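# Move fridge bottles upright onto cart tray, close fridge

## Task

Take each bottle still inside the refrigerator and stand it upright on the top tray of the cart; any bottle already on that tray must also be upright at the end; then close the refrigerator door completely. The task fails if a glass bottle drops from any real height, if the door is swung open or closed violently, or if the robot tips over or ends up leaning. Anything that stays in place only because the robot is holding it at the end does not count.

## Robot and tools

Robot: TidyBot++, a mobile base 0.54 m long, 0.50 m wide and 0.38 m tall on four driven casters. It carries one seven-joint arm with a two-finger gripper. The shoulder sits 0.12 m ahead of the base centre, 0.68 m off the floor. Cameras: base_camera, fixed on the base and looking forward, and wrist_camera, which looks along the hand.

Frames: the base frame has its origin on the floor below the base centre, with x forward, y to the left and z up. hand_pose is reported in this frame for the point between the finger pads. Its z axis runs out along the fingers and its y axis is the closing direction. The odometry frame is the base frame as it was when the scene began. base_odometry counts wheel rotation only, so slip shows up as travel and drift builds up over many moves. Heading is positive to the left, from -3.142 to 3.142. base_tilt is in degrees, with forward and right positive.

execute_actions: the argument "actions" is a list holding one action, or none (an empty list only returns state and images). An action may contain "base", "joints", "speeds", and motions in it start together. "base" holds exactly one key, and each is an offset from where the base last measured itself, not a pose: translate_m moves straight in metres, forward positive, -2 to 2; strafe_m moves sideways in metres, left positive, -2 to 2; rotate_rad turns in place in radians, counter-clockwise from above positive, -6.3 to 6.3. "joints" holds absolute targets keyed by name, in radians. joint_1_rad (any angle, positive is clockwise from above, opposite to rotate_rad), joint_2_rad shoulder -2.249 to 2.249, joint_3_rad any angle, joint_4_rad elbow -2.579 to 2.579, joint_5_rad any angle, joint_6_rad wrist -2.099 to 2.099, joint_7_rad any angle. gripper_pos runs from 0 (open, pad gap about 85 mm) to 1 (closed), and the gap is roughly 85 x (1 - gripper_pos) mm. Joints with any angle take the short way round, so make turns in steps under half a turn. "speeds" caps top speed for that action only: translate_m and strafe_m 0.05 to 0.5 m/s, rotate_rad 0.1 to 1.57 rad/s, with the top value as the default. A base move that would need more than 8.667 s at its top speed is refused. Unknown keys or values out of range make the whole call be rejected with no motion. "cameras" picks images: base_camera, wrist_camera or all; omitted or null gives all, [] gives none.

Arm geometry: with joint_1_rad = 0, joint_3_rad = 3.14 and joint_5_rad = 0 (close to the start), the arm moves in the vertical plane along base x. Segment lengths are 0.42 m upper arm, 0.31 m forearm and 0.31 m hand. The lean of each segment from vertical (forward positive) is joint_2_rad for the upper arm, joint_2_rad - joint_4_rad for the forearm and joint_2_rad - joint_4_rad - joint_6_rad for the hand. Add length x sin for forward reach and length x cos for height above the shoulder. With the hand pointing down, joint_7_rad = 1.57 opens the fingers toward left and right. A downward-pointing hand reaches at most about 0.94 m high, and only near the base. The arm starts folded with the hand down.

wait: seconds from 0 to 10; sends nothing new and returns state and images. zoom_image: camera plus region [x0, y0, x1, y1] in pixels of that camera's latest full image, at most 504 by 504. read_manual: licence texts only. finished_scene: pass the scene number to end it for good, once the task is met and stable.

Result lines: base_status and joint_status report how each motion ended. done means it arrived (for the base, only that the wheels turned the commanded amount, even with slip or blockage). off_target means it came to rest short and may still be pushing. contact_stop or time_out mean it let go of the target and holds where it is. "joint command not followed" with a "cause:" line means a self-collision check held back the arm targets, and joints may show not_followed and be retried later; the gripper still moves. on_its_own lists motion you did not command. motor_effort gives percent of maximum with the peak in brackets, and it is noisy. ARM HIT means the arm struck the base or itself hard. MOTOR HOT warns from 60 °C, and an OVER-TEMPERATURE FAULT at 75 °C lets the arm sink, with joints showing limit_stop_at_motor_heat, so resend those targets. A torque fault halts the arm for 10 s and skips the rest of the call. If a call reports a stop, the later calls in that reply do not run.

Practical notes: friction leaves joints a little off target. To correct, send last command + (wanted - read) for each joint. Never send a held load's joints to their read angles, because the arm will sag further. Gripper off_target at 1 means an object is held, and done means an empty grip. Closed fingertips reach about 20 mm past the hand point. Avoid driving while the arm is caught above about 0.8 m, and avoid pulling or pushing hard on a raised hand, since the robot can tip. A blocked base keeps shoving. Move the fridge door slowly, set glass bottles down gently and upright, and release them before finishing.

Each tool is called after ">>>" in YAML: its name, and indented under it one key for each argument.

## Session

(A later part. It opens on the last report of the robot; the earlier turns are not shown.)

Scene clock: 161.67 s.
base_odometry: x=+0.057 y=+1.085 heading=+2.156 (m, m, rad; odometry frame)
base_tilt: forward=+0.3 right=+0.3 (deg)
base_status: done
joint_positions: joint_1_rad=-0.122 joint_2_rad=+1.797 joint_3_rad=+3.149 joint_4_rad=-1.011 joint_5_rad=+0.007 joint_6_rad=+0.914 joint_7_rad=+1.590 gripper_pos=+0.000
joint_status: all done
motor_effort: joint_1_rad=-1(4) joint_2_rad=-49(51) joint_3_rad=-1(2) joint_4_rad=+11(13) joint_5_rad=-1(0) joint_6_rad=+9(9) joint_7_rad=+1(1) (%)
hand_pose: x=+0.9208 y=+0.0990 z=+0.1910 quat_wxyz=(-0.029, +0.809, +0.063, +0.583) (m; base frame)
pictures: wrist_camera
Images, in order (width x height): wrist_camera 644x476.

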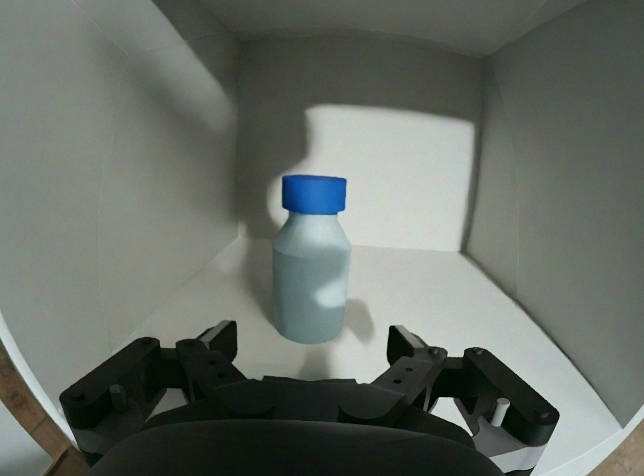

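>>> execute_actions:
  actions:
    - {"base":{"translate_m":0.085},"speeds":{"translate_m":0.06},"joints":{"joint_1_rad":-0.145,"joint_2_rad":1.83,"joint_6_rad":1.0}}
  cameras: ["wrist_camera"]

Scene clock: 166.67 s.
base_odometry: x=+0.010 y=+1.156 heading=+2.156 (m, m, rad; odometry frame)
base_tilt: forward=+0.3 right=+0.3 (deg)
base_status: done
joint_positions: joint_1_rad=-0.139 joint_2_rad=+1.816 joint_3_rad=+3.149 joint_4_rad=-1.011 joint_5_rad=+0.007 joint_6_rad=+0.954 joint_7_rad=+1.590 gripper_pos=+0.000
joint_status: all done
motor_effort: joint_1_rad=+0(3) joint_2_rad=-48(50) joint_3_rad=-1(2) joint_4_rad=+11(12) joint_5_rad=-2(0) joint_6_rad=+9(9) joint_7_rad=+1(1) (%)
hand_pose: x=+0.9138 y=+0.1126 z=+0.1882 quat_wxyz=(-0.034, +0.802, +0.070, +0.592) (m; base frame)
pictures: wrist_camera
Images, in order (width x height): wrist_camera 644x476.

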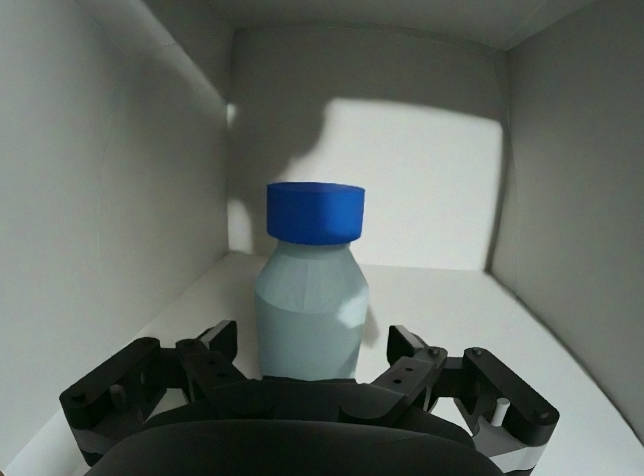

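>>> execute_actions:
  actions:
    - {"base":{"translate_m":0.03},"speeds":{"translate_m":0.05},"joints":{"joint_2_rad":1.865,"joint_6_rad":1.03}}
  cameras: ["wrist_camera"]

Scene clock: 170.60 s.
base_odometry: x=-0.006 y=+1.181 heading=+2.155 (m, m, rad; odometry frame)
base_tilt: forward=+0.3 right=+0.3 (deg)
base_status: done
joint_positions: joint_1_rad=-0.140 joint_2_rad=+1.853 joint_3_rad=+3.149 joint_4_rad=-1.010 joint_5_rad=+0.007 joint_6_rad=+0.984 joint_7_rad=+1.590 gripper_pos=+0.000
joint_status: all done
motor_effort: joint_1_rad=+0(3) joint_2_rad=-47(49) joint_3_rad=-1(2) joint_4_rad=+10(11) joint_5_rad=-1(1) joint_6_rad=+9(9) joint_7_rad=+1(1) (%)
hand_pose: x=+0.8981 y=+0.1111 z=+0.1675 quat_wxyz=(-0.035, +0.804, +0.070, +0.589) (m; base frame)
pictures: wrist_camera
Images, in order (width x height): wrist_camera 644x476.

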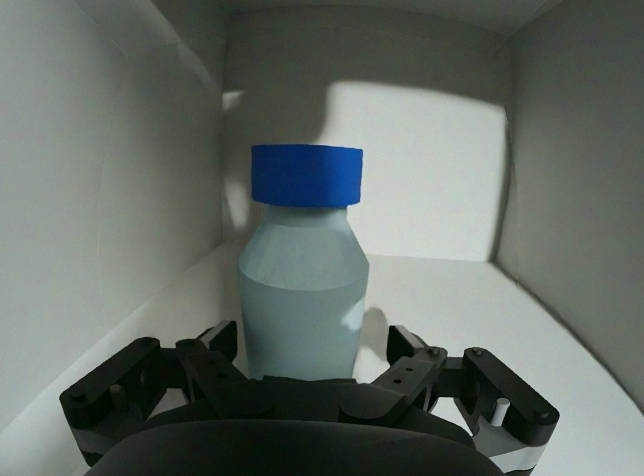

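>>> execute_actions:
  actions:
    - {"base":{"translate_m":0.012},"speeds":{"translate_m":0.05},"joints":{"joint_1_rad":-0.16}}
  cameras: []

>>> execute_actions:
  actions:
    - {"joints":{"gripper_pos":1}}
  cameras: []

>>> execute_actions:
  actions:
    - {"joints":{"joint_2_rad":1.74,"joint_6_rad":0.97}}
  cameras: ["wrist_camera"]

Scene clock: 174.17 s.
base_odometry: x=-0.013 y=+1.191 heading=+2.155 (m, m, rad; odometry frame)
base_tilt: forward=+0.3 right=+0.3 (deg)
base_status: done
joint_positions: joint_1_rad=-0.151 joint_2_rad=+1.854 joint_3_rad=+3.149 joint_4_rad=-1.009 joint_5_rad=+0.007 joint_6_rad=+0.984 joint_7_rad=+1.590 gripper_pos=+0.000
joint_status: all done
motor_effort: joint_1_rad=+0(2) joint_2_rad=-47(49) joint_3_rad=-1(2) joint_4_rad=+10(12) joint_5_rad=-1(0) joint_6_rad=+10(9) joint_7_rad=+1(1) (%)
hand_pose: x=+0.8968 y=+0.1195 z=+0.1673 quat_wxyz=(-0.038, +0.804, +0.075, +0.589) (m; base frame)
pictures: none
No camera images: the call's "cameras" was empty. Leave "cameras" out to get every camera's image.

Scene clock: 175.27 s.
base_odometry: x=-0.013 y=+1.191 heading=+2.155 (m, m, rad; odometry frame)
base_tilt: forward=+0.4 right=+0.3 (deg)
base_status: not commanded
joint_positions: joint_1_rad=-0.151 joint_2_rad=+1.854 joint_3_rad=+3.149 joint_4_rad=-1.009 joint_5_rad=+0.007 joint_6_rad=+0.986 joint_7_rad=+1.590 gripper_pos=+0.253
joint_status: gripper_pos off_target (ended at +0.253, target +1.000)
motor_effort: joint_1_rad=+0(1) joint_2_rad=-47(48) joint_3_rad=-1(1) joint_4_rad=+10(11) joint_5_rad=-1(2) joint_6_rad=+9(10) joint_7_rad=+1(1) (%)
hand_pose: x=+0.8969 y=+0.1196 z=+0.1678 quat_wxyz=(-0.038, +0.803, +0.075, +0.590) (m; base frame)
pictures: none
No camera images: the call's "cameras" was empty. Leave "cameras" out to get every camera's image.

Scene clock: 176.47 s.
base_odometry: x=-0.013 y=+1.191 heading=+2.155 (m, m, rad; odometry frame)
base_tilt: forward=+0.3 right=+0.3 (deg)
base_status: not commanded
joint_positions: joint_1_rad=-0.151 joint_2_rad=+1.775 joint_3_rad=+3.149 joint_4_rad=-1.013 joint_5_rad=+0.007 joint_6_rad=+0.986 joint_7_rad=+1.590 gripper_pos=+0.253
joint_status: all done
motor_effort: joint_1_rad=+0(0) joint_2_rad=-55(57) joint_3_rad=-1(1) joint_4_rad=+15(15) joint_5_rad=-1(1) joint_6_rad=+13(14) joint_7_rad=+1(1) (%)
hand_pose: x=+0.9332 y=+0.1251 z=+0.2300 quat_wxyz=(-0.040, +0.781, +0.073, +0.619) (m; base frame)
pictures: wrist_camera
Images, in order (width x height): wrist_camera 644x476.

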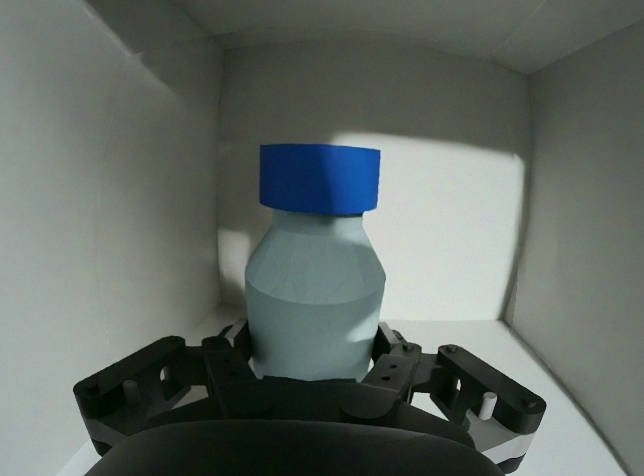

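>>> execute_actions:
  actions:
    - {"base":{"translate_m":-0.55},"speeds":{"translate_m":0.3}}
  cameras: []

>>> execute_actions:
  actions:
    - {"base":{"translate_m":-0.15},"joints":{"joint_1_rad":0,"joint_2_rad":0.06,"joint_4_rad":-1.68,"joint_6_rad":0.0}}
  cameras: []

>>> execute_actions:
  actions:
    - {"base":{"strafe_m":0.5},"speeds":{"strafe_m":0.35}}
  cameras: []

>>> execute_actions:
  actions:
    - {"base":{"translate_m":-0.75},"speeds":{"translate_m":0.35}}
  cameras: []

>>> execute_actions:
  actions:
    - {"base":{"rotate_rad":-1.571},"speeds":{"rotate_rad":0.8}}

Scene clock: 186.43 s.
base_odometry: x=+0.291 y=+0.732 heading=+2.155 (m, m, rad; odometry frame)
base_tilt: forward=+0.3 right=+0.3 (deg)
base_status: done
joint_positions: joint_1_rad=-0.157 joint_2_rad=+1.774 joint_3_rad=+3.149 joint_4_rad=-1.013 joint_5_rad=+0.007 joint_6_rad=+0.986 joint_7_rad=+1.590 gripper_pos=+0.253
joint_status: not commanded
motor_effort: joint_1_rad=+0(6) joint_2_rad=-55(57) joint_3_rad=-1(2) joint_4_rad=+15(16) joint_5_rad=-1(1) joint_6_rad=+13(13) joint_7_rad=+1(1) (%)
hand_pose: x=+0.9329 y=+0.1303 z=+0.2309 quat_wxyz=(-0.042, +0.780, +0.075, +0.620) (m; base frame)
pictures: none
No camera images: the call's "cameras" was empty. Leave "cameras" out to get every camera's image.

Scene clock: 189.33 s.
base_odometry: x=+0.373 y=+0.607 heading=+2.154 (m, m, rad; odometry frame)
base_tilt: forward=+0.3 right=+0.4 (deg)
base_status: done
joint_positions: joint_1_rad=-0.012 joint_2_rad=+0.096 joint_3_rad=+3.149 joint_4_rad=-1.686 joint_5_rad=+0.007 joint_6_rad=+0.021 joint_7_rad=+1.590 gripper_pos=+0.253
joint_status: all done
motor_effort: joint_1_rad=+0(4) joint_2_rad=-31(63) joint_3_rad=+0(3) joint_4_rad=+27(27) joint_5_rad=-1(0) joint_6_rad=+14(15) joint_7_rad=+1(1) (%)
hand_pose: x=+0.7723 y=+0.0050 z=+0.9762 quat_wxyz=(+0.007, +0.771, +0.013, +0.637) (m; base frame)
pictures: none
No camera images: the call's "cameras" was empty. Leave "cameras" out to get every camera's image.

Scene clock: 191.93 s.
base_odometry: x=-0.044 y=+0.332 heading=+2.153 (m, m, rad; odometry frame)
base_tilt: forward=+0.3 right=+0.4 (deg)
base_status: done
joint_positions: joint_1_rad=+0.180 joint_2_rad=+0.080 joint_3_rad=+3.330 joint_4_rad=-1.697 joint_5_rad=+0.007 joint_6_rad=+0.009 joint_7_rad=+1.590 gripper_pos=+0.260
joint_status: not commanded
motor_effort: joint_1_rad=-33(37) joint_2_rad=-26(34) joint_3_rad=-34(39) joint_4_rad=+29(29) joint_5_rad=-3(4) joint_6_rad=+15(15) joint_7_rad=-1(2) (%)
hand_pose: x=+0.7260 y=-0.2279 z=+0.9765 quat_wxyz=(+0.130, +0.762, -0.127, +0.621) (m; base frame)
pictures: none
No camera images: the call's "cameras" was empty. Leave "cameras" out to get every camera's image.

Scene clock: 195.17 s.
base_odometry: x=+0.369 y=-0.294 heading=+2.154 (m, m, rad; odometry frame)
base_tilt: forward=+0.3 right=+0.4 (deg)
base_status: done
joint_positions: joint_1_rad=+0.002 joint_2_rad=+0.090 joint_3_rad=+3.149 joint_4_rad=-1.699 joint_5_rad=+0.007 joint_6_rad=+0.004 joint_7_rad=+1.590 gripper_pos=+0.260
joint_status: not commanded
motor_effort: joint_1_rad=+0(32) joint_2_rad=-31(35) joint_3_rad=+0(33) joint_4_rad=+27(30) joint_5_rad=-1(3) joint_6_rad=+13(16) joint_7_rad=+0(1) (%)
hand_pose: x=+0.7680 y=-0.0049 z=+0.9663 quat_wxyz=(+0.012, +0.779, +0.007, +0.627) (m; base frame)
pictures: none
No camera images: the call's "cameras" was empty. Leave "cameras" out to get every camera's image.

Scene clock: 198.13 s.
base_odometry: x=+0.369 y=-0.294 heading=+0.584 (m, m, rad; odometry frame)
base_tilt: forward=+0.4 right=+0.3 (deg)
base_status: done
joint_positions: joint_1_rad=+0.003 joint_2_rad=+0.090 joint_3_rad=+3.153 joint_4_rad=-1.699 joint_5_rad=+0.007 joint_6_rad=+0.004 joint_7_rad=+1.590 gripper_pos=+0.260
joint_status: not commanded
motor_effort: joint_1_rad=+0(3) joint_2_rad=-31(32) joint_3_rad=+0(4) joint_4_rad=+27(27) joint_5_rad=-1(1) joint_6_rad=+13(13) joint_7_rad=+1(1) (%)
hand_pose: x=+0.7680 y=-0.0077 z=+0.9663 quat_wxyz=(+0.013, +0.779, +0.005, +0.627) (m; base frame)
pictures: base_camera, wrist_camera
Images, in order (width x height): base_camera 644x364, wrist_camera 644x476.

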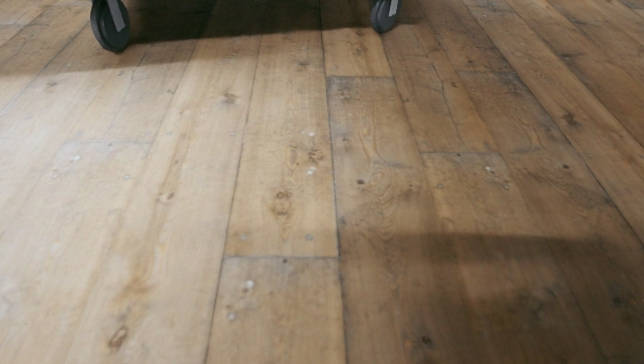

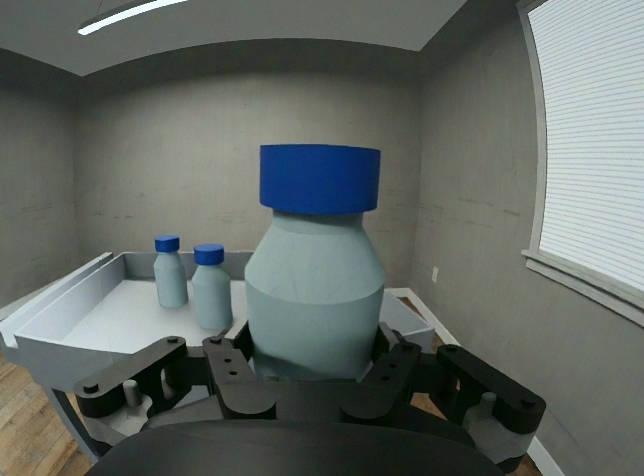

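>>> execute_actions:
  actions:
    - {"base":{"translate_m":0.45},"speeds":{"translate_m":0.2}}
  cameras: []

>>> execute_actions:
  actions:
    - {"joints":{"joint_4_rad":-1.98,"joint_6_rad":0.27}}

Scene clock: 204.63 s.
base_odometry: x=+0.745 y=-0.046 heading=+0.583 (m, m, rad; odometry frame)
base_tilt: forward=+0.3 right=+0.3 (deg)
base_status: done
joint_positions: joint_1_rad=+0.003 joint_2_rad=+0.088 joint_3_rad=+3.153 joint_4_rad=-1.699 joint_5_rad=+0.007 joint_6_rad=+0.004 joint_7_rad=+1.590 gripper_pos=+0.260
joint_status: not commanded
motor_effort: joint_1_rad=+0(1) joint_2_rad=-31(34) joint_3_rad=+0(1) joint_4_rad=+27(29) joint_5_rad=-1(1) joint_6_rad=+13(14) joint_7_rad=+0(1) (%)
hand_pose: x=+0.7674 y=-0.0076 z=+0.9675 quat_wxyz=(+0.013, +0.778, +0.005, +0.628) (m; base frame)
pictures: none
No camera images: the call's "cameras" was empty. Leave "cameras" out to get every camera's image.

Scene clock: 206.07 s.
base_odometry: x=+0.745 y=-0.046 heading=+0.583 (m, m, rad; odometry frame)
base_tilt: forward=+0.3 right=+0.3 (deg)
base_status: not commanded
joint_positions: joint_1_rad=+0.003 joint_2_rad=+0.088 joint_3_rad=+3.153 joint_4_rad=-1.989 joint_5_rad=+0.007 joint_6_rad=+0.197 joint_7_rad=+1.590 gripper_pos=+0.260
joint_status: joint_6_rad off_target (ended at +0.197, target +0.270); the others done
motor_effort: joint_1_rad=+0(0) joint_2_rad=-29(31) joint_3_rad=+0(0) joint_4_rad=+25(28) joint_5_rad=-1(1) joint_6_rad=+13(14) joint_7_rad=+0(1) (%)
hand_pose: x=+0.7274 y=-0.0067 z=+0.8533 quat_wxyz=(+0.012, +0.808, +0.006, +0.589) (m; base frame)
pictures: base_camera, wrist_camera
Images, in order (width x height): base_camera 644x364, wrist_camera 644x476.

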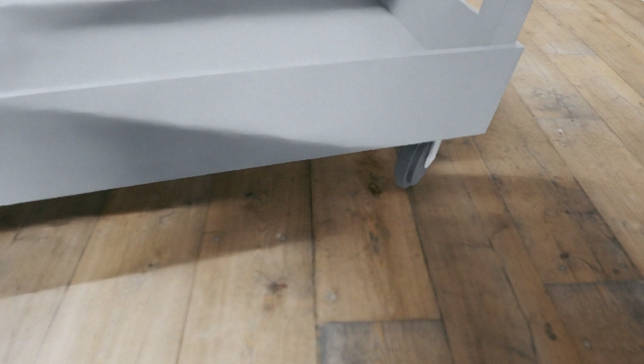

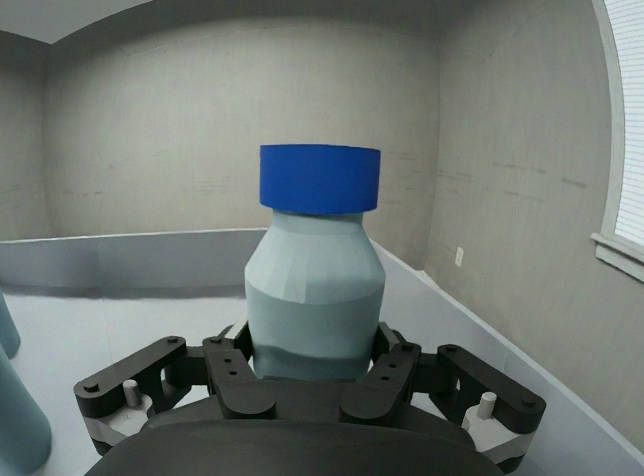

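>>> execute_actions:
  actions:
    - {"base":{"strafe_m":0.04},"speeds":{"strafe_m":0.08},"joints":{"joint_6_rad":0.35}}
  cameras: []

>>> execute_actions:
  actions:
    - {"base":{"translate_m":0.06},"speeds":{"translate_m":0.06}}
  cameras: ["wrist_camera"]

>>> execute_actions:
  actions:
    - {"joints":{"joint_4_rad":-2.06,"joint_6_rad":0.38}}
  cameras: ["wrist_camera"]

Scene clock: 215.77 s.
base_odometry: x=+0.723 y=-0.013 heading=+0.582 (m, m, rad; odometry frame)
base_tilt: forward=+0.3 right=+0.3 (deg)
base_status: done
joint_positions: joint_1_rad=+0.001 joint_2_rad=+0.087 joint_3_rad=+3.151 joint_4_rad=-1.993 joint_5_rad=+0.007 joint_6_rad=+0.287 joint_7_rad=+1.590 gripper_pos=+0.260
joint_status: joint_6_rad off_target (ended at +0.287, target +0.350)
motor_effort: joint_1_rad=-1(3) joint_2_rad=-29(32) joint_3_rad=+0(4) joint_4_rad=+25(27) joint_5_rad=-1(1) joint_6_rad=+13(15) joint_7_rad=+1(1) (%)
hand_pose: x=+0.7338 y=-0.0046 z=+0.8789 quat_wxyz=(+0.011, +0.781, +0.007, +0.624) (m; base frame)
pictures: none
No camera images: the call's "cameras" was empty. Leave "cameras" out to get every camera's image.

Scene clock: 217.27 s.
base_odometry: x=+0.773 y=+0.020 heading=+0.583 (m, m, rad; odometry frame)
base_tilt: forward=+0.3 right=+0.3 (deg)
base_status: done
joint_positions: joint_1_rad=+0.001 joint_2_rad=+0.086 joint_3_rad=+3.151 joint_4_rad=-1.994 joint_5_rad=+0.007 joint_6_rad=+0.287 joint_7_rad=+1.590 gripper_pos=+0.260
joint_status: not commanded
motor_effort: joint_1_rad=-1(1) joint_2_rad=-28(32) joint_3_rad=+0(1) joint_4_rad=+25(27) joint_5_rad=-1(2) joint_6_rad=+13(14) joint_7_rad=+1(0) (%)
hand_pose: x=+0.7334 y=-0.0046 z=+0.8793 quat_wxyz=(+0.011, +0.781, +0.007, +0.624) (m; base frame)
pictures: wrist_camera
Images, in order (width x height): wrist_camera 644x476.

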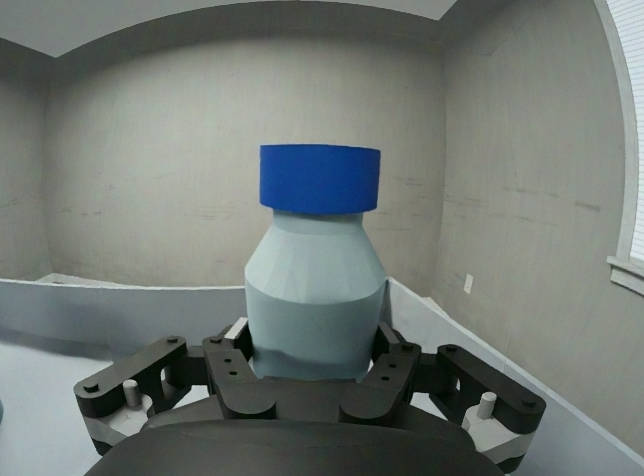

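Scene clock: 218.13 s.
base_odometry: x=+0.773 y=+0.020 heading=+0.583 (m, m, rad; odometry frame)
base_tilt: forward=+0.3 right=+0.3 (deg)
base_status: not commanded
joint_positions: joint_1_rad=+0.001 joint_2_rad=+0.086 joint_3_rad=+3.151 joint_4_rad=-2.074 joint_5_rad=+0.007 joint_6_rad=+0.306 joint_7_rad=+1.590 gripper_pos=+0.260
joint_status: joint_6_rad off_target (ended at +0.306, target +0.380); the others done
motor_effort: joint_1_rad=-1(0) joint_2_rad=-28(29) joint_3_rad=+0(0) joint_4_rad=+24(26) joint_5_rad=-1(1) joint_6_rad=+13(15) joint_7_rad=+1(1) (%)
hand_pose: x=+0.7154 y=-0.0044 z=+0.8391 quat_wxyz=(+0.011, +0.800, +0.007, +0.600) (m; base frame)
pictures: wrist_camera
Images, in order (width x height): wrist_camera 644x476.

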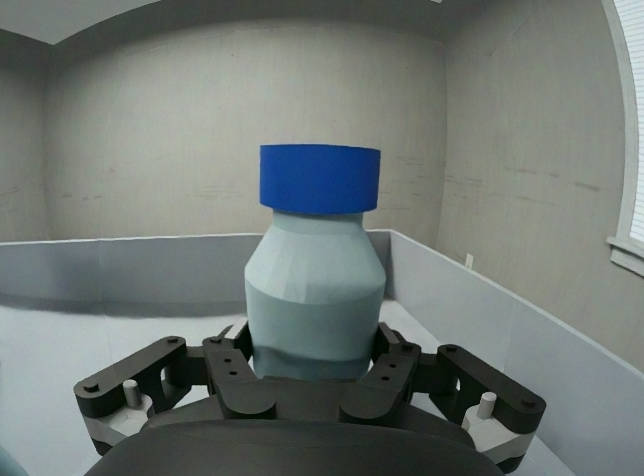

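>>> execute_actions:
  actions:
    - {"joints":{"joint_1_rad":-0.03,"joint_4_rad":-2.12,"joint_6_rad":0.41}}
  cameras: ["wrist_camera"]

Scene clock: 222.20 s.
base_odometry: x=+0.773 y=+0.020 heading=+0.583 (m, m, rad; odometry frame)
base_tilt: forward=+0.3 right=+0.3 (deg)
base_status: not commanded
joint_positions: joint_1_rad=-0.014 joint_2_rad=+0.082 joint_3_rad=+3.151 joint_4_rad=-2.107 joint_5_rad=+0.007 joint_6_rad=+0.356 joint_7_rad=+1.590 gripper_pos=+0.260
joint_status: all done
motor_effort: joint_1_rad=-1(2) joint_2_rad=-23(28) joint_3_rad=-1(2) joint_4_rad=+20(24) joint_5_rad=+0(1) joint_6_rad=+10(13) joint_7_rad=+1(0) (%)
hand_pose: x=+0.7103 y=+0.0048 z=+0.8385 quat_wxyz=(+0.006, +0.793, +0.013, +0.609) (m; base frame)
pictures: wrist_camera
Images, in order (width x height): wrist_camera 644x476.

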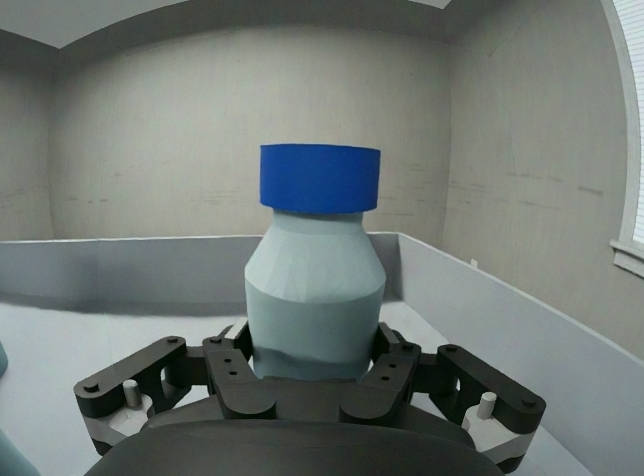

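>>> execute_actions:
  actions:
    - {"joints":{"gripper_pos":0.05,"joint_2_rad":0.085,"joint_4_rad":-2.105}}
  cameras: ["wrist_camera"]

>>> execute_actions:
  actions:
    - {"base":{"translate_m":-0.05},"speeds":{"translate_m":0.05},"joints":{"joint_4_rad":-1.94,"joint_6_rad":0.14}}
  cameras: ["wrist_camera"]

Scene clock: 226.47 s.
base_odometry: x=+0.773 y=+0.020 heading=+0.583 (m, m, rad; odometry frame)
base_tilt: forward=+0.3 right=+0.3 (deg)
base_status: not commanded
joint_positions: joint_1_rad=-0.019 joint_2_rad=+0.083 joint_3_rad=+3.151 joint_4_rad=-2.107 joint_5_rad=+0.007 joint_6_rad=+0.362 joint_7_rad=+1.590 gripper_pos=+0.050
joint_status: all done
motor_effort: joint_1_rad=-1(1) joint_2_rad=-23(25) joint_3_rad=+0(1) joint_4_rad=+20(21) joint_5_rad=-1(0) joint_6_rad=+9(10) joint_7_rad=+1(0) (%)
hand_pose: x=+0.7110 y=+0.0075 z=+0.8392 quat_wxyz=(+0.005, +0.792, +0.015, +0.610) (m; base frame)
pictures: wrist_camera
Images, in order (width x height): wrist_camera 644x476.

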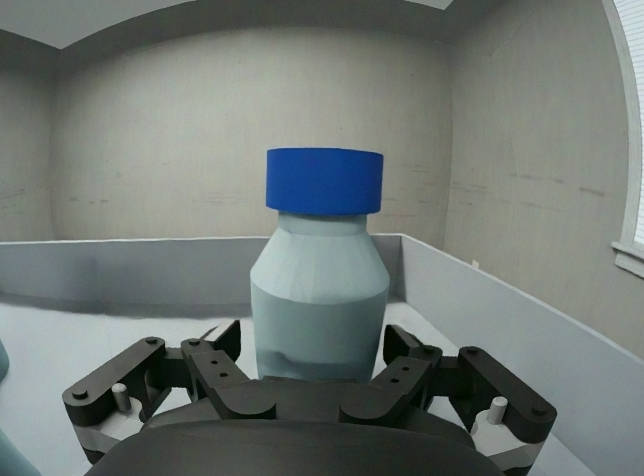

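Scene clock: 227.93 s.
base_odometry: x=+0.732 y=-0.007 heading=+0.583 (m, m, rad; odometry frame)
base_tilt: forward=+0.3 right=+0.4 (deg)
base_status: done
joint_positions: joint_1_rad=-0.020 joint_2_rad=+0.083 joint_3_rad=+3.151 joint_4_rad=-1.954 joint_5_rad=+0.007 joint_6_rad=+0.185 joint_7_rad=+1.590 gripper_pos=+0.050
joint_status: all done
motor_effort: joint_1_rad=-1(2) joint_2_rad=-24(27) joint_3_rad=+0(2) joint_4_rad=+21(22) joint_5_rad=+0(2) joint_6_rad=+9(10) joint_7_rad=+0(1) (%)
hand_pose: x=+0.7339 y=+0.0082 z=+0.8734 quat_wxyz=(+0.005, +0.799, +0.015, +0.601) (m; base frame)
pictures: wrist_camera
Images, in order (width x height): wrist_camera 644x476.

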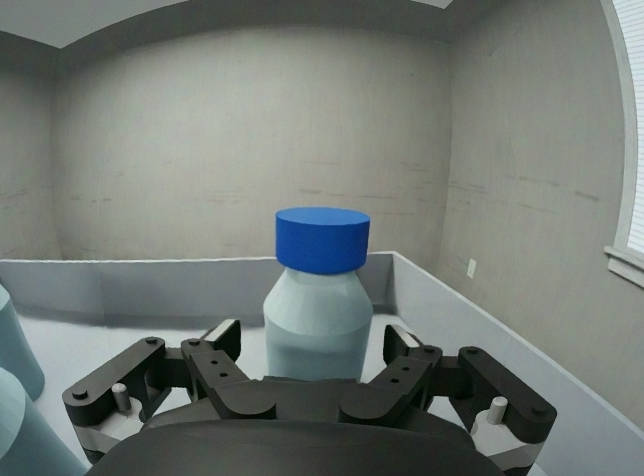

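>>> execute_actions:
  actions:
    - {"base":{"translate_m":-0.5},"speeds":{"translate_m":0.25},"joints":{"joint_4_rad":-1.8,"joint_6_rad":0.0}}
  cameras: ["wrist_camera"]

>>> execute_actions:
  actions:
    - {"base":{"rotate_rad":1.571},"joints":{"joint_1_rad":0,"joint_2_rad":-0.34,"joint_4_rad":-2.5,"joint_6_rad":0.45,"gripper_pos":1}}
  cameras: []

>>> execute_actions:
  actions:
    - {"base":{"translate_m":0.7}}

Scene clock: 234.53 s.
base_odometry: x=+0.314 y=-0.282 heading=+0.583 (m, m, rad; odometry frame)
base_tilt: forward=+0.3 right=+0.3 (deg)
base_status: done
joint_positions: joint_1_rad=-0.021 joint_2_rad=+0.084 joint_3_rad=+3.151 joint_4_rad=-1.812 joint_5_rad=+0.007 joint_6_rad=+0.046 joint_7_rad=+1.590 gripper_pos=+0.050
joint_status: all done
motor_effort: joint_1_rad=+0(1) joint_2_rad=-25(28) joint_3_rad=+0(1) joint_4_rad=+22(22) joint_5_rad=-1(1) joint_6_rad=+9(10) joint_7_rad=+1(0) (%)
hand_pose: x=+0.7514 y=+0.0085 z=+0.9147 quat_wxyz=(+0.005, +0.799, +0.015, +0.602) (m; base frame)
pictures: wrist_camera
Images, in order (width x height): wrist_camera 644x476.

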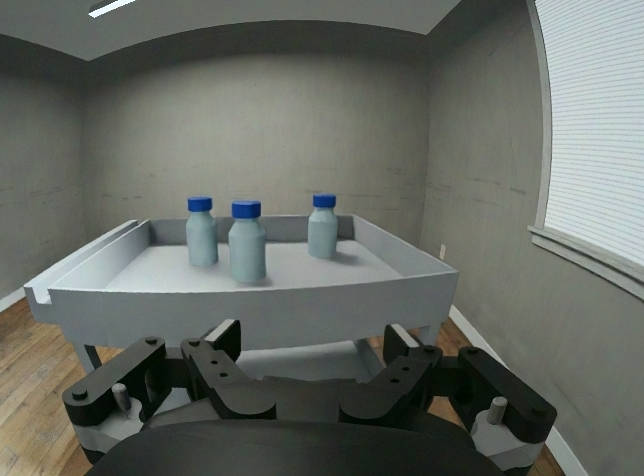

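Scene clock: 237.00 s.
base_odometry: x=+0.314 y=-0.282 heading=+2.153 (m, m, rad; odometry frame)
base_tilt: forward=+0.3 right=+0.3 (deg)
base_status: done
joint_positions: joint_1_rad=-0.012 joint_2_rad=-0.324 joint_3_rad=+3.146 joint_4_rad=-2.484 joint_5_rad=+0.007 joint_6_rad=+0.402 joint_7_rad=+1.590 gripper_pos=+0.999
joint_status: all done
motor_effort: joint_1_rad=+0(4) joint_2_rad=-8(26) joint_3_rad=+0(4) joint_4_rad=+20(22) joint_5_rad=-1(1) joint_6_rad=+9(10) joint_7_rad=+1(1) (%)
hand_pose: x=+0.5523 y=+0.0053 z=+0.8481 quat_wxyz=(+0.004, +0.770, +0.013, +0.638) (m; base frame)
pictures: none
No camera images: the call's "cameras" was empty. Leave "cameras" out to get every camera's image.

Scene clock: 239.77 s.
base_odometry: x=-0.072 y=+0.302 heading=+2.154 (m, m, rad; odometry frame)
base_tilt: forward=+0.3 right=+0.3 (deg)
base_status: done
joint_positions: joint_1_rad=-0.011 joint_2_rad=-0.329 joint_3_rad=+3.146 joint_4_rad=-2.485 joint_5_rad=+0.007 joint_6_rad=+0.404 joint_7_rad=+1.590 gripper_pos=+0.999
joint_status: not commanded
motor_effort: joint_1_rad=+0(1) joint_2_rad=-9(11) joint_3_rad=+0(1) joint_4_rad=+20(21) joint_5_rad=+0(1) joint_6_rad=+9(10) joint_7_rad=+0(1) (%)
hand_pose: x=+0.5512 y=+0.0051 z=+0.8502 quat_wxyz=(+0.004, +0.768, +0.013, +0.640) (m; base frame)
pictures: base_camera, wrist_camera
Images, in order (width x height): base_camera 644x364, wrist_camera 644x476.

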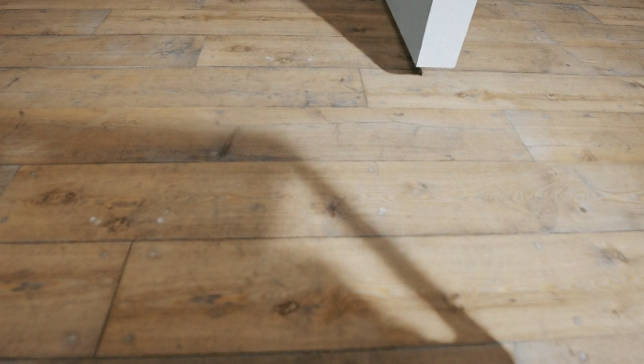

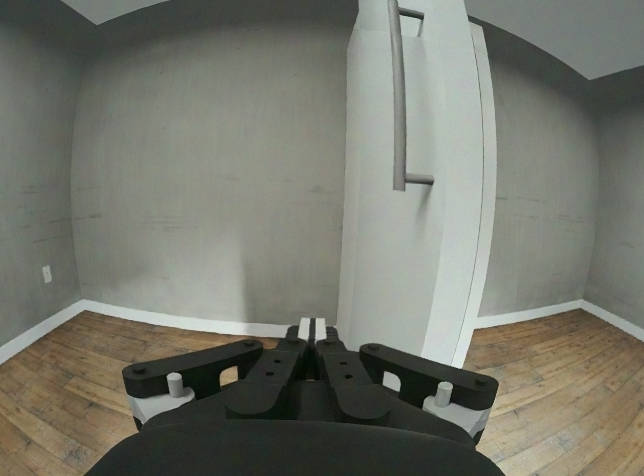

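>>> execute_actions:
  actions:
    - {"joints":{"joint_2_rad":0.3,"joint_4_rad":-2.27,"joint_6_rad":1.0}}
  cameras: []

>>> execute_actions:
  actions:
    - {"base":{"translate_m":0.27},"speeds":{"translate_m":0.2}}

>>> execute_actions:
  actions:
    - {"base":{"strafe_m":-0.36},"speeds":{"strafe_m":0.06}}

Scene clock: 264.30 s.
base_odometry: x=-0.072 y=+0.302 heading=+2.154 (m, m, rad; odometry frame)
base_tilt: forward=+0.3 right=+0.3 (deg)
base_status: not commanded
joint_positions: joint_1_rad=-0.011 joint_2_rad=+0.290 joint_3_rad=+3.146 joint_4_rad=-2.289 joint_5_rad=+0.007 joint_6_rad=+0.953 joint_7_rad=+1.590 gripper_pos=+0.999
joint_status: all done
motor_effort: joint_1_rad=+0(0) joint_2_rad=-26(27) joint_3_rad=+0(0) joint_4_rad=+15(21) joint_5_rad=-1(1) joint_6_rad=+9(10) joint_7_rad=+1(1) (%)
hand_pose: x=+0.7178 y=+0.0077 z=+0.8019 quat_wxyz=(+0.004, +0.726, +0.014, +0.687) (m; base frame)
pictures: none
No camera images: the call's "cameras" was empty. Leave "cameras" out to get every camera's image.

Scene clock: 266.43 s.
base_odometry: x=-0.221 y=+0.527 heading=+2.155 (m, m, rad; odometry frame)
base_tilt: forward=+0.3 right=+0.4 (deg)
base_status: done
joint_positions: joint_1_rad=-0.010 joint_2_rad=+0.291 joint_3_rad=+3.146 joint_4_rad=-2.284 joint_5_rad=+0.007 joint_6_rad=+0.954 joint_7_rad=+1.590 gripper_pos=+0.999
joint_status: not commanded
motor_effort: joint_1_rad=+0(2) joint_2_rad=-26(28) joint_3_rad=+0(2) joint_4_rad=+15(16) joint_5_rad=-1(1) joint_6_rad=+10(9) joint_7_rad=+0(1) (%)
hand_pose: x=+0.7193 y=+0.0071 z=+0.8038 quat_wxyz=(+0.004, +0.725, +0.013, +0.689) (m; base frame)
pictures: base_camera, wrist_camera
Images, in order (width x height): base_camera 644x364, wrist_camera 644x476.

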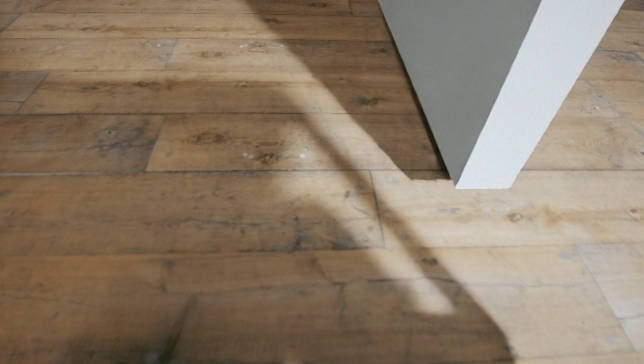

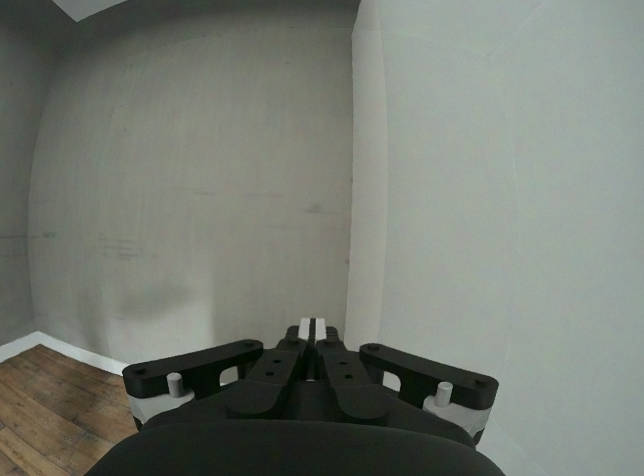

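Scene clock: 272.93 s.
base_odometry: x=+0.079 y=+0.726 heading=+2.155 (m, m, rad; odometry frame)
base_tilt: forward=+0.3 right=+0.3 (deg)
base_status: done
joint_positions: joint_1_rad=-0.006 joint_2_rad=+0.291 joint_3_rad=+3.141 joint_4_rad=-2.284 joint_5_rad=+0.008 joint_6_rad=+0.954 joint_7_rad=+1.590 gripper_pos=+0.999
joint_status: not commanded
motor_effort: joint_1_rad=-1(5) joint_2_rad=-26(27) joint_3_rad=-1(5) joint_4_rad=+15(16) joint_5_rad=+0(4) joint_6_rad=+9(10) joint_7_rad=+1(0) (%)
hand_pose: x=+0.7193 y=+0.0072 z=+0.8038 quat_wxyz=(+0.003, +0.725, +0.013, +0.689) (m; base frame)
pictures: base_camera, wrist_camera
Images, in order (width x height): base_camera 644x364, wrist_camera 644x476.

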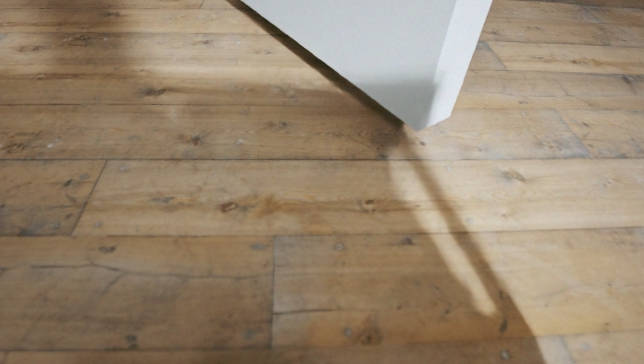

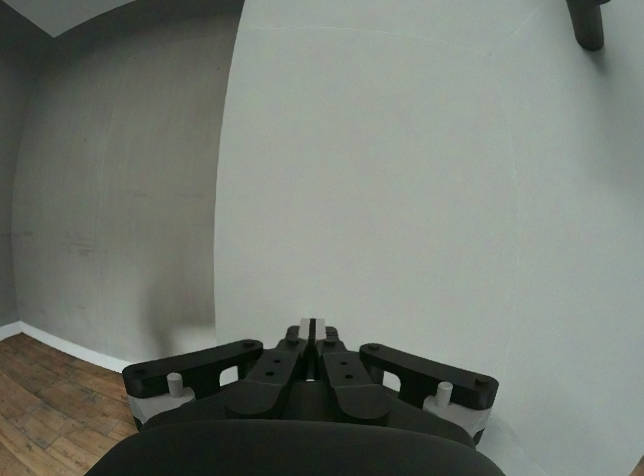

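>>> execute_actions:
  actions:
    - {"base":{"strafe_m":-0.1},"speeds":{"strafe_m":0.05}}

>>> wait:
  seconds: 3

Scene clock: 277.90 s.
base_odometry: x=+0.162 y=+0.781 heading=+2.156 (m, m, rad; odometry frame)
base_tilt: forward=+0.3 right=+0.3 (deg)
base_status: done
joint_positions: joint_1_rad=-0.004 joint_2_rad=+0.291 joint_3_rad=+3.141 joint_4_rad=-2.284 joint_5_rad=+0.008 joint_6_rad=+0.954 joint_7_rad=+1.590 gripper_pos=+0.999
joint_status: not commanded
motor_effort: joint_1_rad=-1(2) joint_2_rad=-26(29) joint_3_rad=+0(2) joint_4_rad=+15(15) joint_5_rad=+0(2) joint_6_rad=+9(10) joint_7_rad=+0(1) (%)
hand_pose: x=+0.7193 y=+0.0056 z=+0.8039 quat_wxyz=(+0.005, +0.725, +0.012, +0.689) (m; base frame)
pictures: base_camera, wrist_camera
Images, in order (width x height): base_camera 644x364, wrist_camera 644x476.

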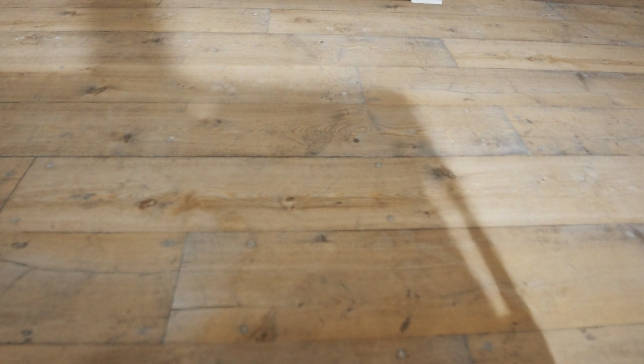

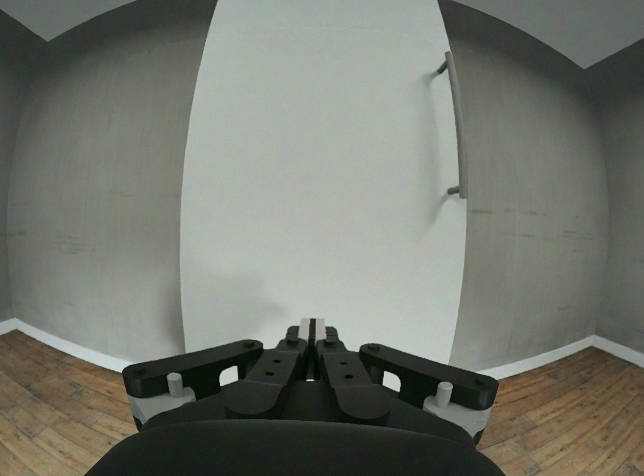

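Scene clock: 280.90 s.
base_odometry: x=+0.162 y=+0.781 heading=+2.156 (m, m, rad; odometry frame)
base_tilt: forward=+0.3 right=+0.4 (deg)
base_status: done
joint_positions: joint_1_rad=-0.004 joint_2_rad=+0.291 joint_3_rad=+3.141 joint_4_rad=-2.284 joint_5_rad=+0.008 joint_6_rad=+0.954 joint_7_rad=+1.590 gripper_pos=+0.999
joint_status: not commanded
motor_effort: joint_1_rad=+0(2) joint_2_rad=-26(29) joint_3_rad=+0(2) joint_4_rad=+15(15) joint_5_rad=-1(2) joint_6_rad=+9(10) joint_7_rad=+1(1) (%)
hand_pose: x=+0.7193 y=+0.0056 z=+0.8039 quat_wxyz=(+0.005, +0.725, +0.012, +0.689) (m; base frame)
wait: 3.00 s; at rest by 0.27 s
pictures: base_camera, wrist_camera
Images, in order (width x height): base_camera 644x364, wrist_camera 644x476.

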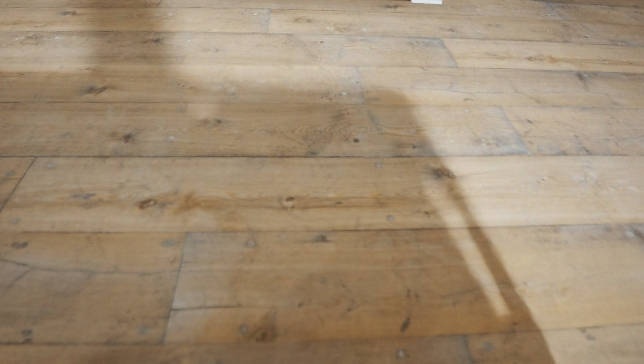

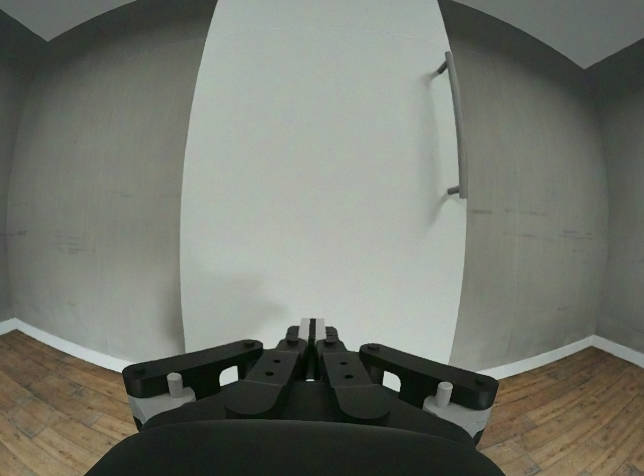

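>>> execute_actions:
  actions:
    - {"base":{"translate_m":0.3},"speeds":{"translate_m":0.15}}

Scene clock: 286.17 s.
base_odometry: x=-0.003 y=+1.032 heading=+2.155 (m, m, rad; odometry frame)
base_tilt: forward=+0.3 right=+0.3 (deg)
base_status: done
joint_positions: joint_1_rad=-0.004 joint_2_rad=+0.292 joint_3_rad=+3.141 joint_4_rad=-2.283 joint_5_rad=+0.008 joint_6_rad=+0.956 joint_7_rad=+1.590 gripper_pos=+0.999
joint_status: not commanded
motor_effort: joint_1_rad=+0(1) joint_2_rad=-27(29) joint_3_rad=+0(1) joint_4_rad=+15(16) joint_5_rad=+0(1) joint_6_rad=+9(10) joint_7_rad=+1(1) (%)
hand_pose: x=+0.7199 y=+0.0056 z=+0.8046 quat_wxyz=(+0.005, +0.724, +0.012, +0.690) (m; base frame)
pictures: base_camera, wrist_camera
Images, in order (width x height): base_camera 644x364, wrist_camera 644x476.

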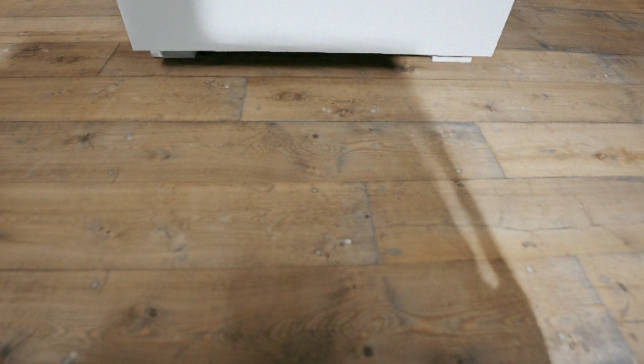

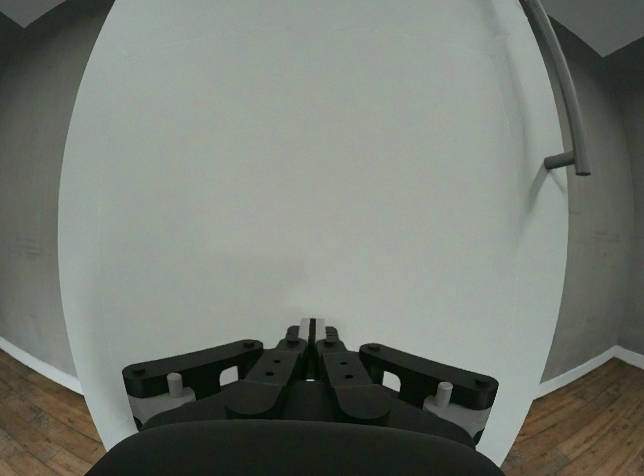

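>>> execute_actions:
  actions:
    - {"base":{"translate_m":0.065},"speeds":{"translate_m":0.05}}
  cameras: ["base_camera"]

>>> execute_actions:
  actions:
    - {"base":{"translate_m":-0.3},"joints":{"joint_1_rad":2.2,"joint_2_rad":-0.1,"joint_4_rad":-1.9,"joint_6_rad":0.2}}

Scene clock: 292.57 s.
base_odometry: x=-0.039 y=+1.086 heading=+2.154 (m, m, rad; odometry frame)
base_tilt: forward=+0.3 right=+0.3 (deg)
base_status: done
joint_positions: joint_1_rad=-0.003 joint_2_rad=+0.292 joint_3_rad=+3.141 joint_4_rad=-2.285 joint_5_rad=+0.008 joint_6_rad=+0.958 joint_7_rad=+1.590 gripper_pos=+0.999
joint_status: not commanded
motor_effort: joint_1_rad=+0(3) joint_2_rad=-24(28) joint_3_rad=-1(2) joint_4_rad=+17(25) joint_5_rad=-1(1) joint_6_rad=+9(11) joint_7_rad=+1(1) (%)
hand_pose: x=+0.7194 y=+0.0055 z=+0.8046 quat_wxyz=(+0.005, +0.723, +0.012, +0.690) (m; base frame)
pictures: base_camera
Images, in order (width x height): base_camera 644x364.

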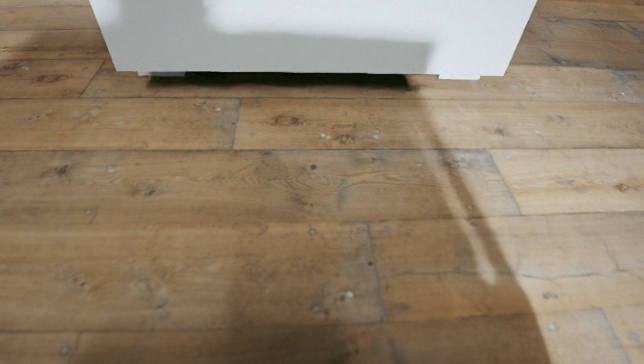

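Scene clock: 295.83 s.
base_odometry: x=+0.127 y=+0.836 heading=+2.155 (m, m, rad; odometry frame)
base_tilt: forward=+0.3 right=+0.3 (deg)
base_status: done
joint_positions: joint_1_rad=+2.192 joint_2_rad=-0.081 joint_3_rad=+3.143 joint_4_rad=-1.920 joint_5_rad=+0.008 joint_6_rad=+0.248 joint_7_rad=+1.590 gripper_pos=+0.999
joint_status: all done
motor_effort: joint_1_rad=-1(3) joint_2_rad=-19(29) joint_3_rad=+0(2) joint_4_rad=+22(23) joint_5_rad=-1(1) joint_6_rad=+9(11) joint_7_rad=+1(1) (%)
hand_pose: x=-0.2177 y=-0.4726 z=+1.0121 quat_wxyz=(+0.627, +0.335, -0.630, +0.312) (m; base frame)
pictures: base_camera, wrist_camera
Images, in order (width x height): base_camera 644x364, wrist_camera 644x476.

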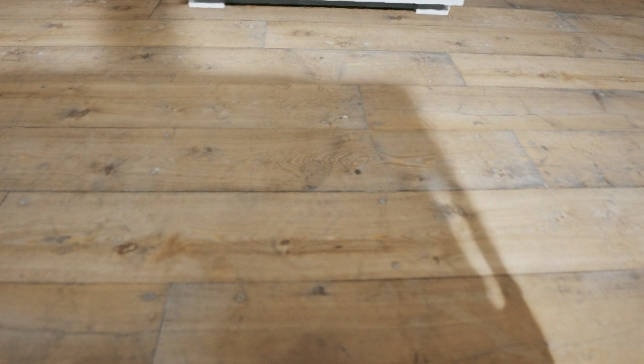

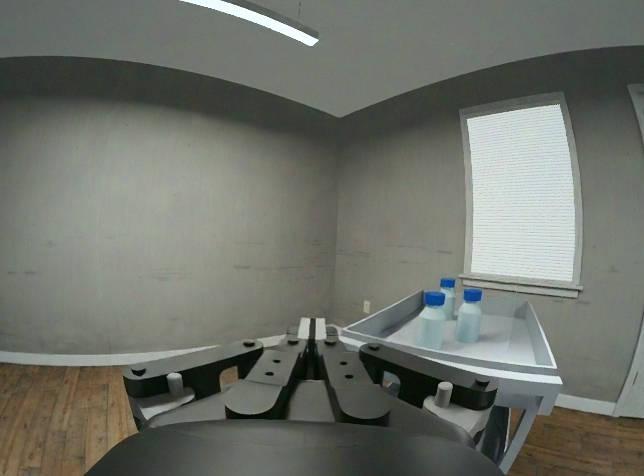

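>>> finished_scene:
  scene: 2

The scene is finished: the task was done.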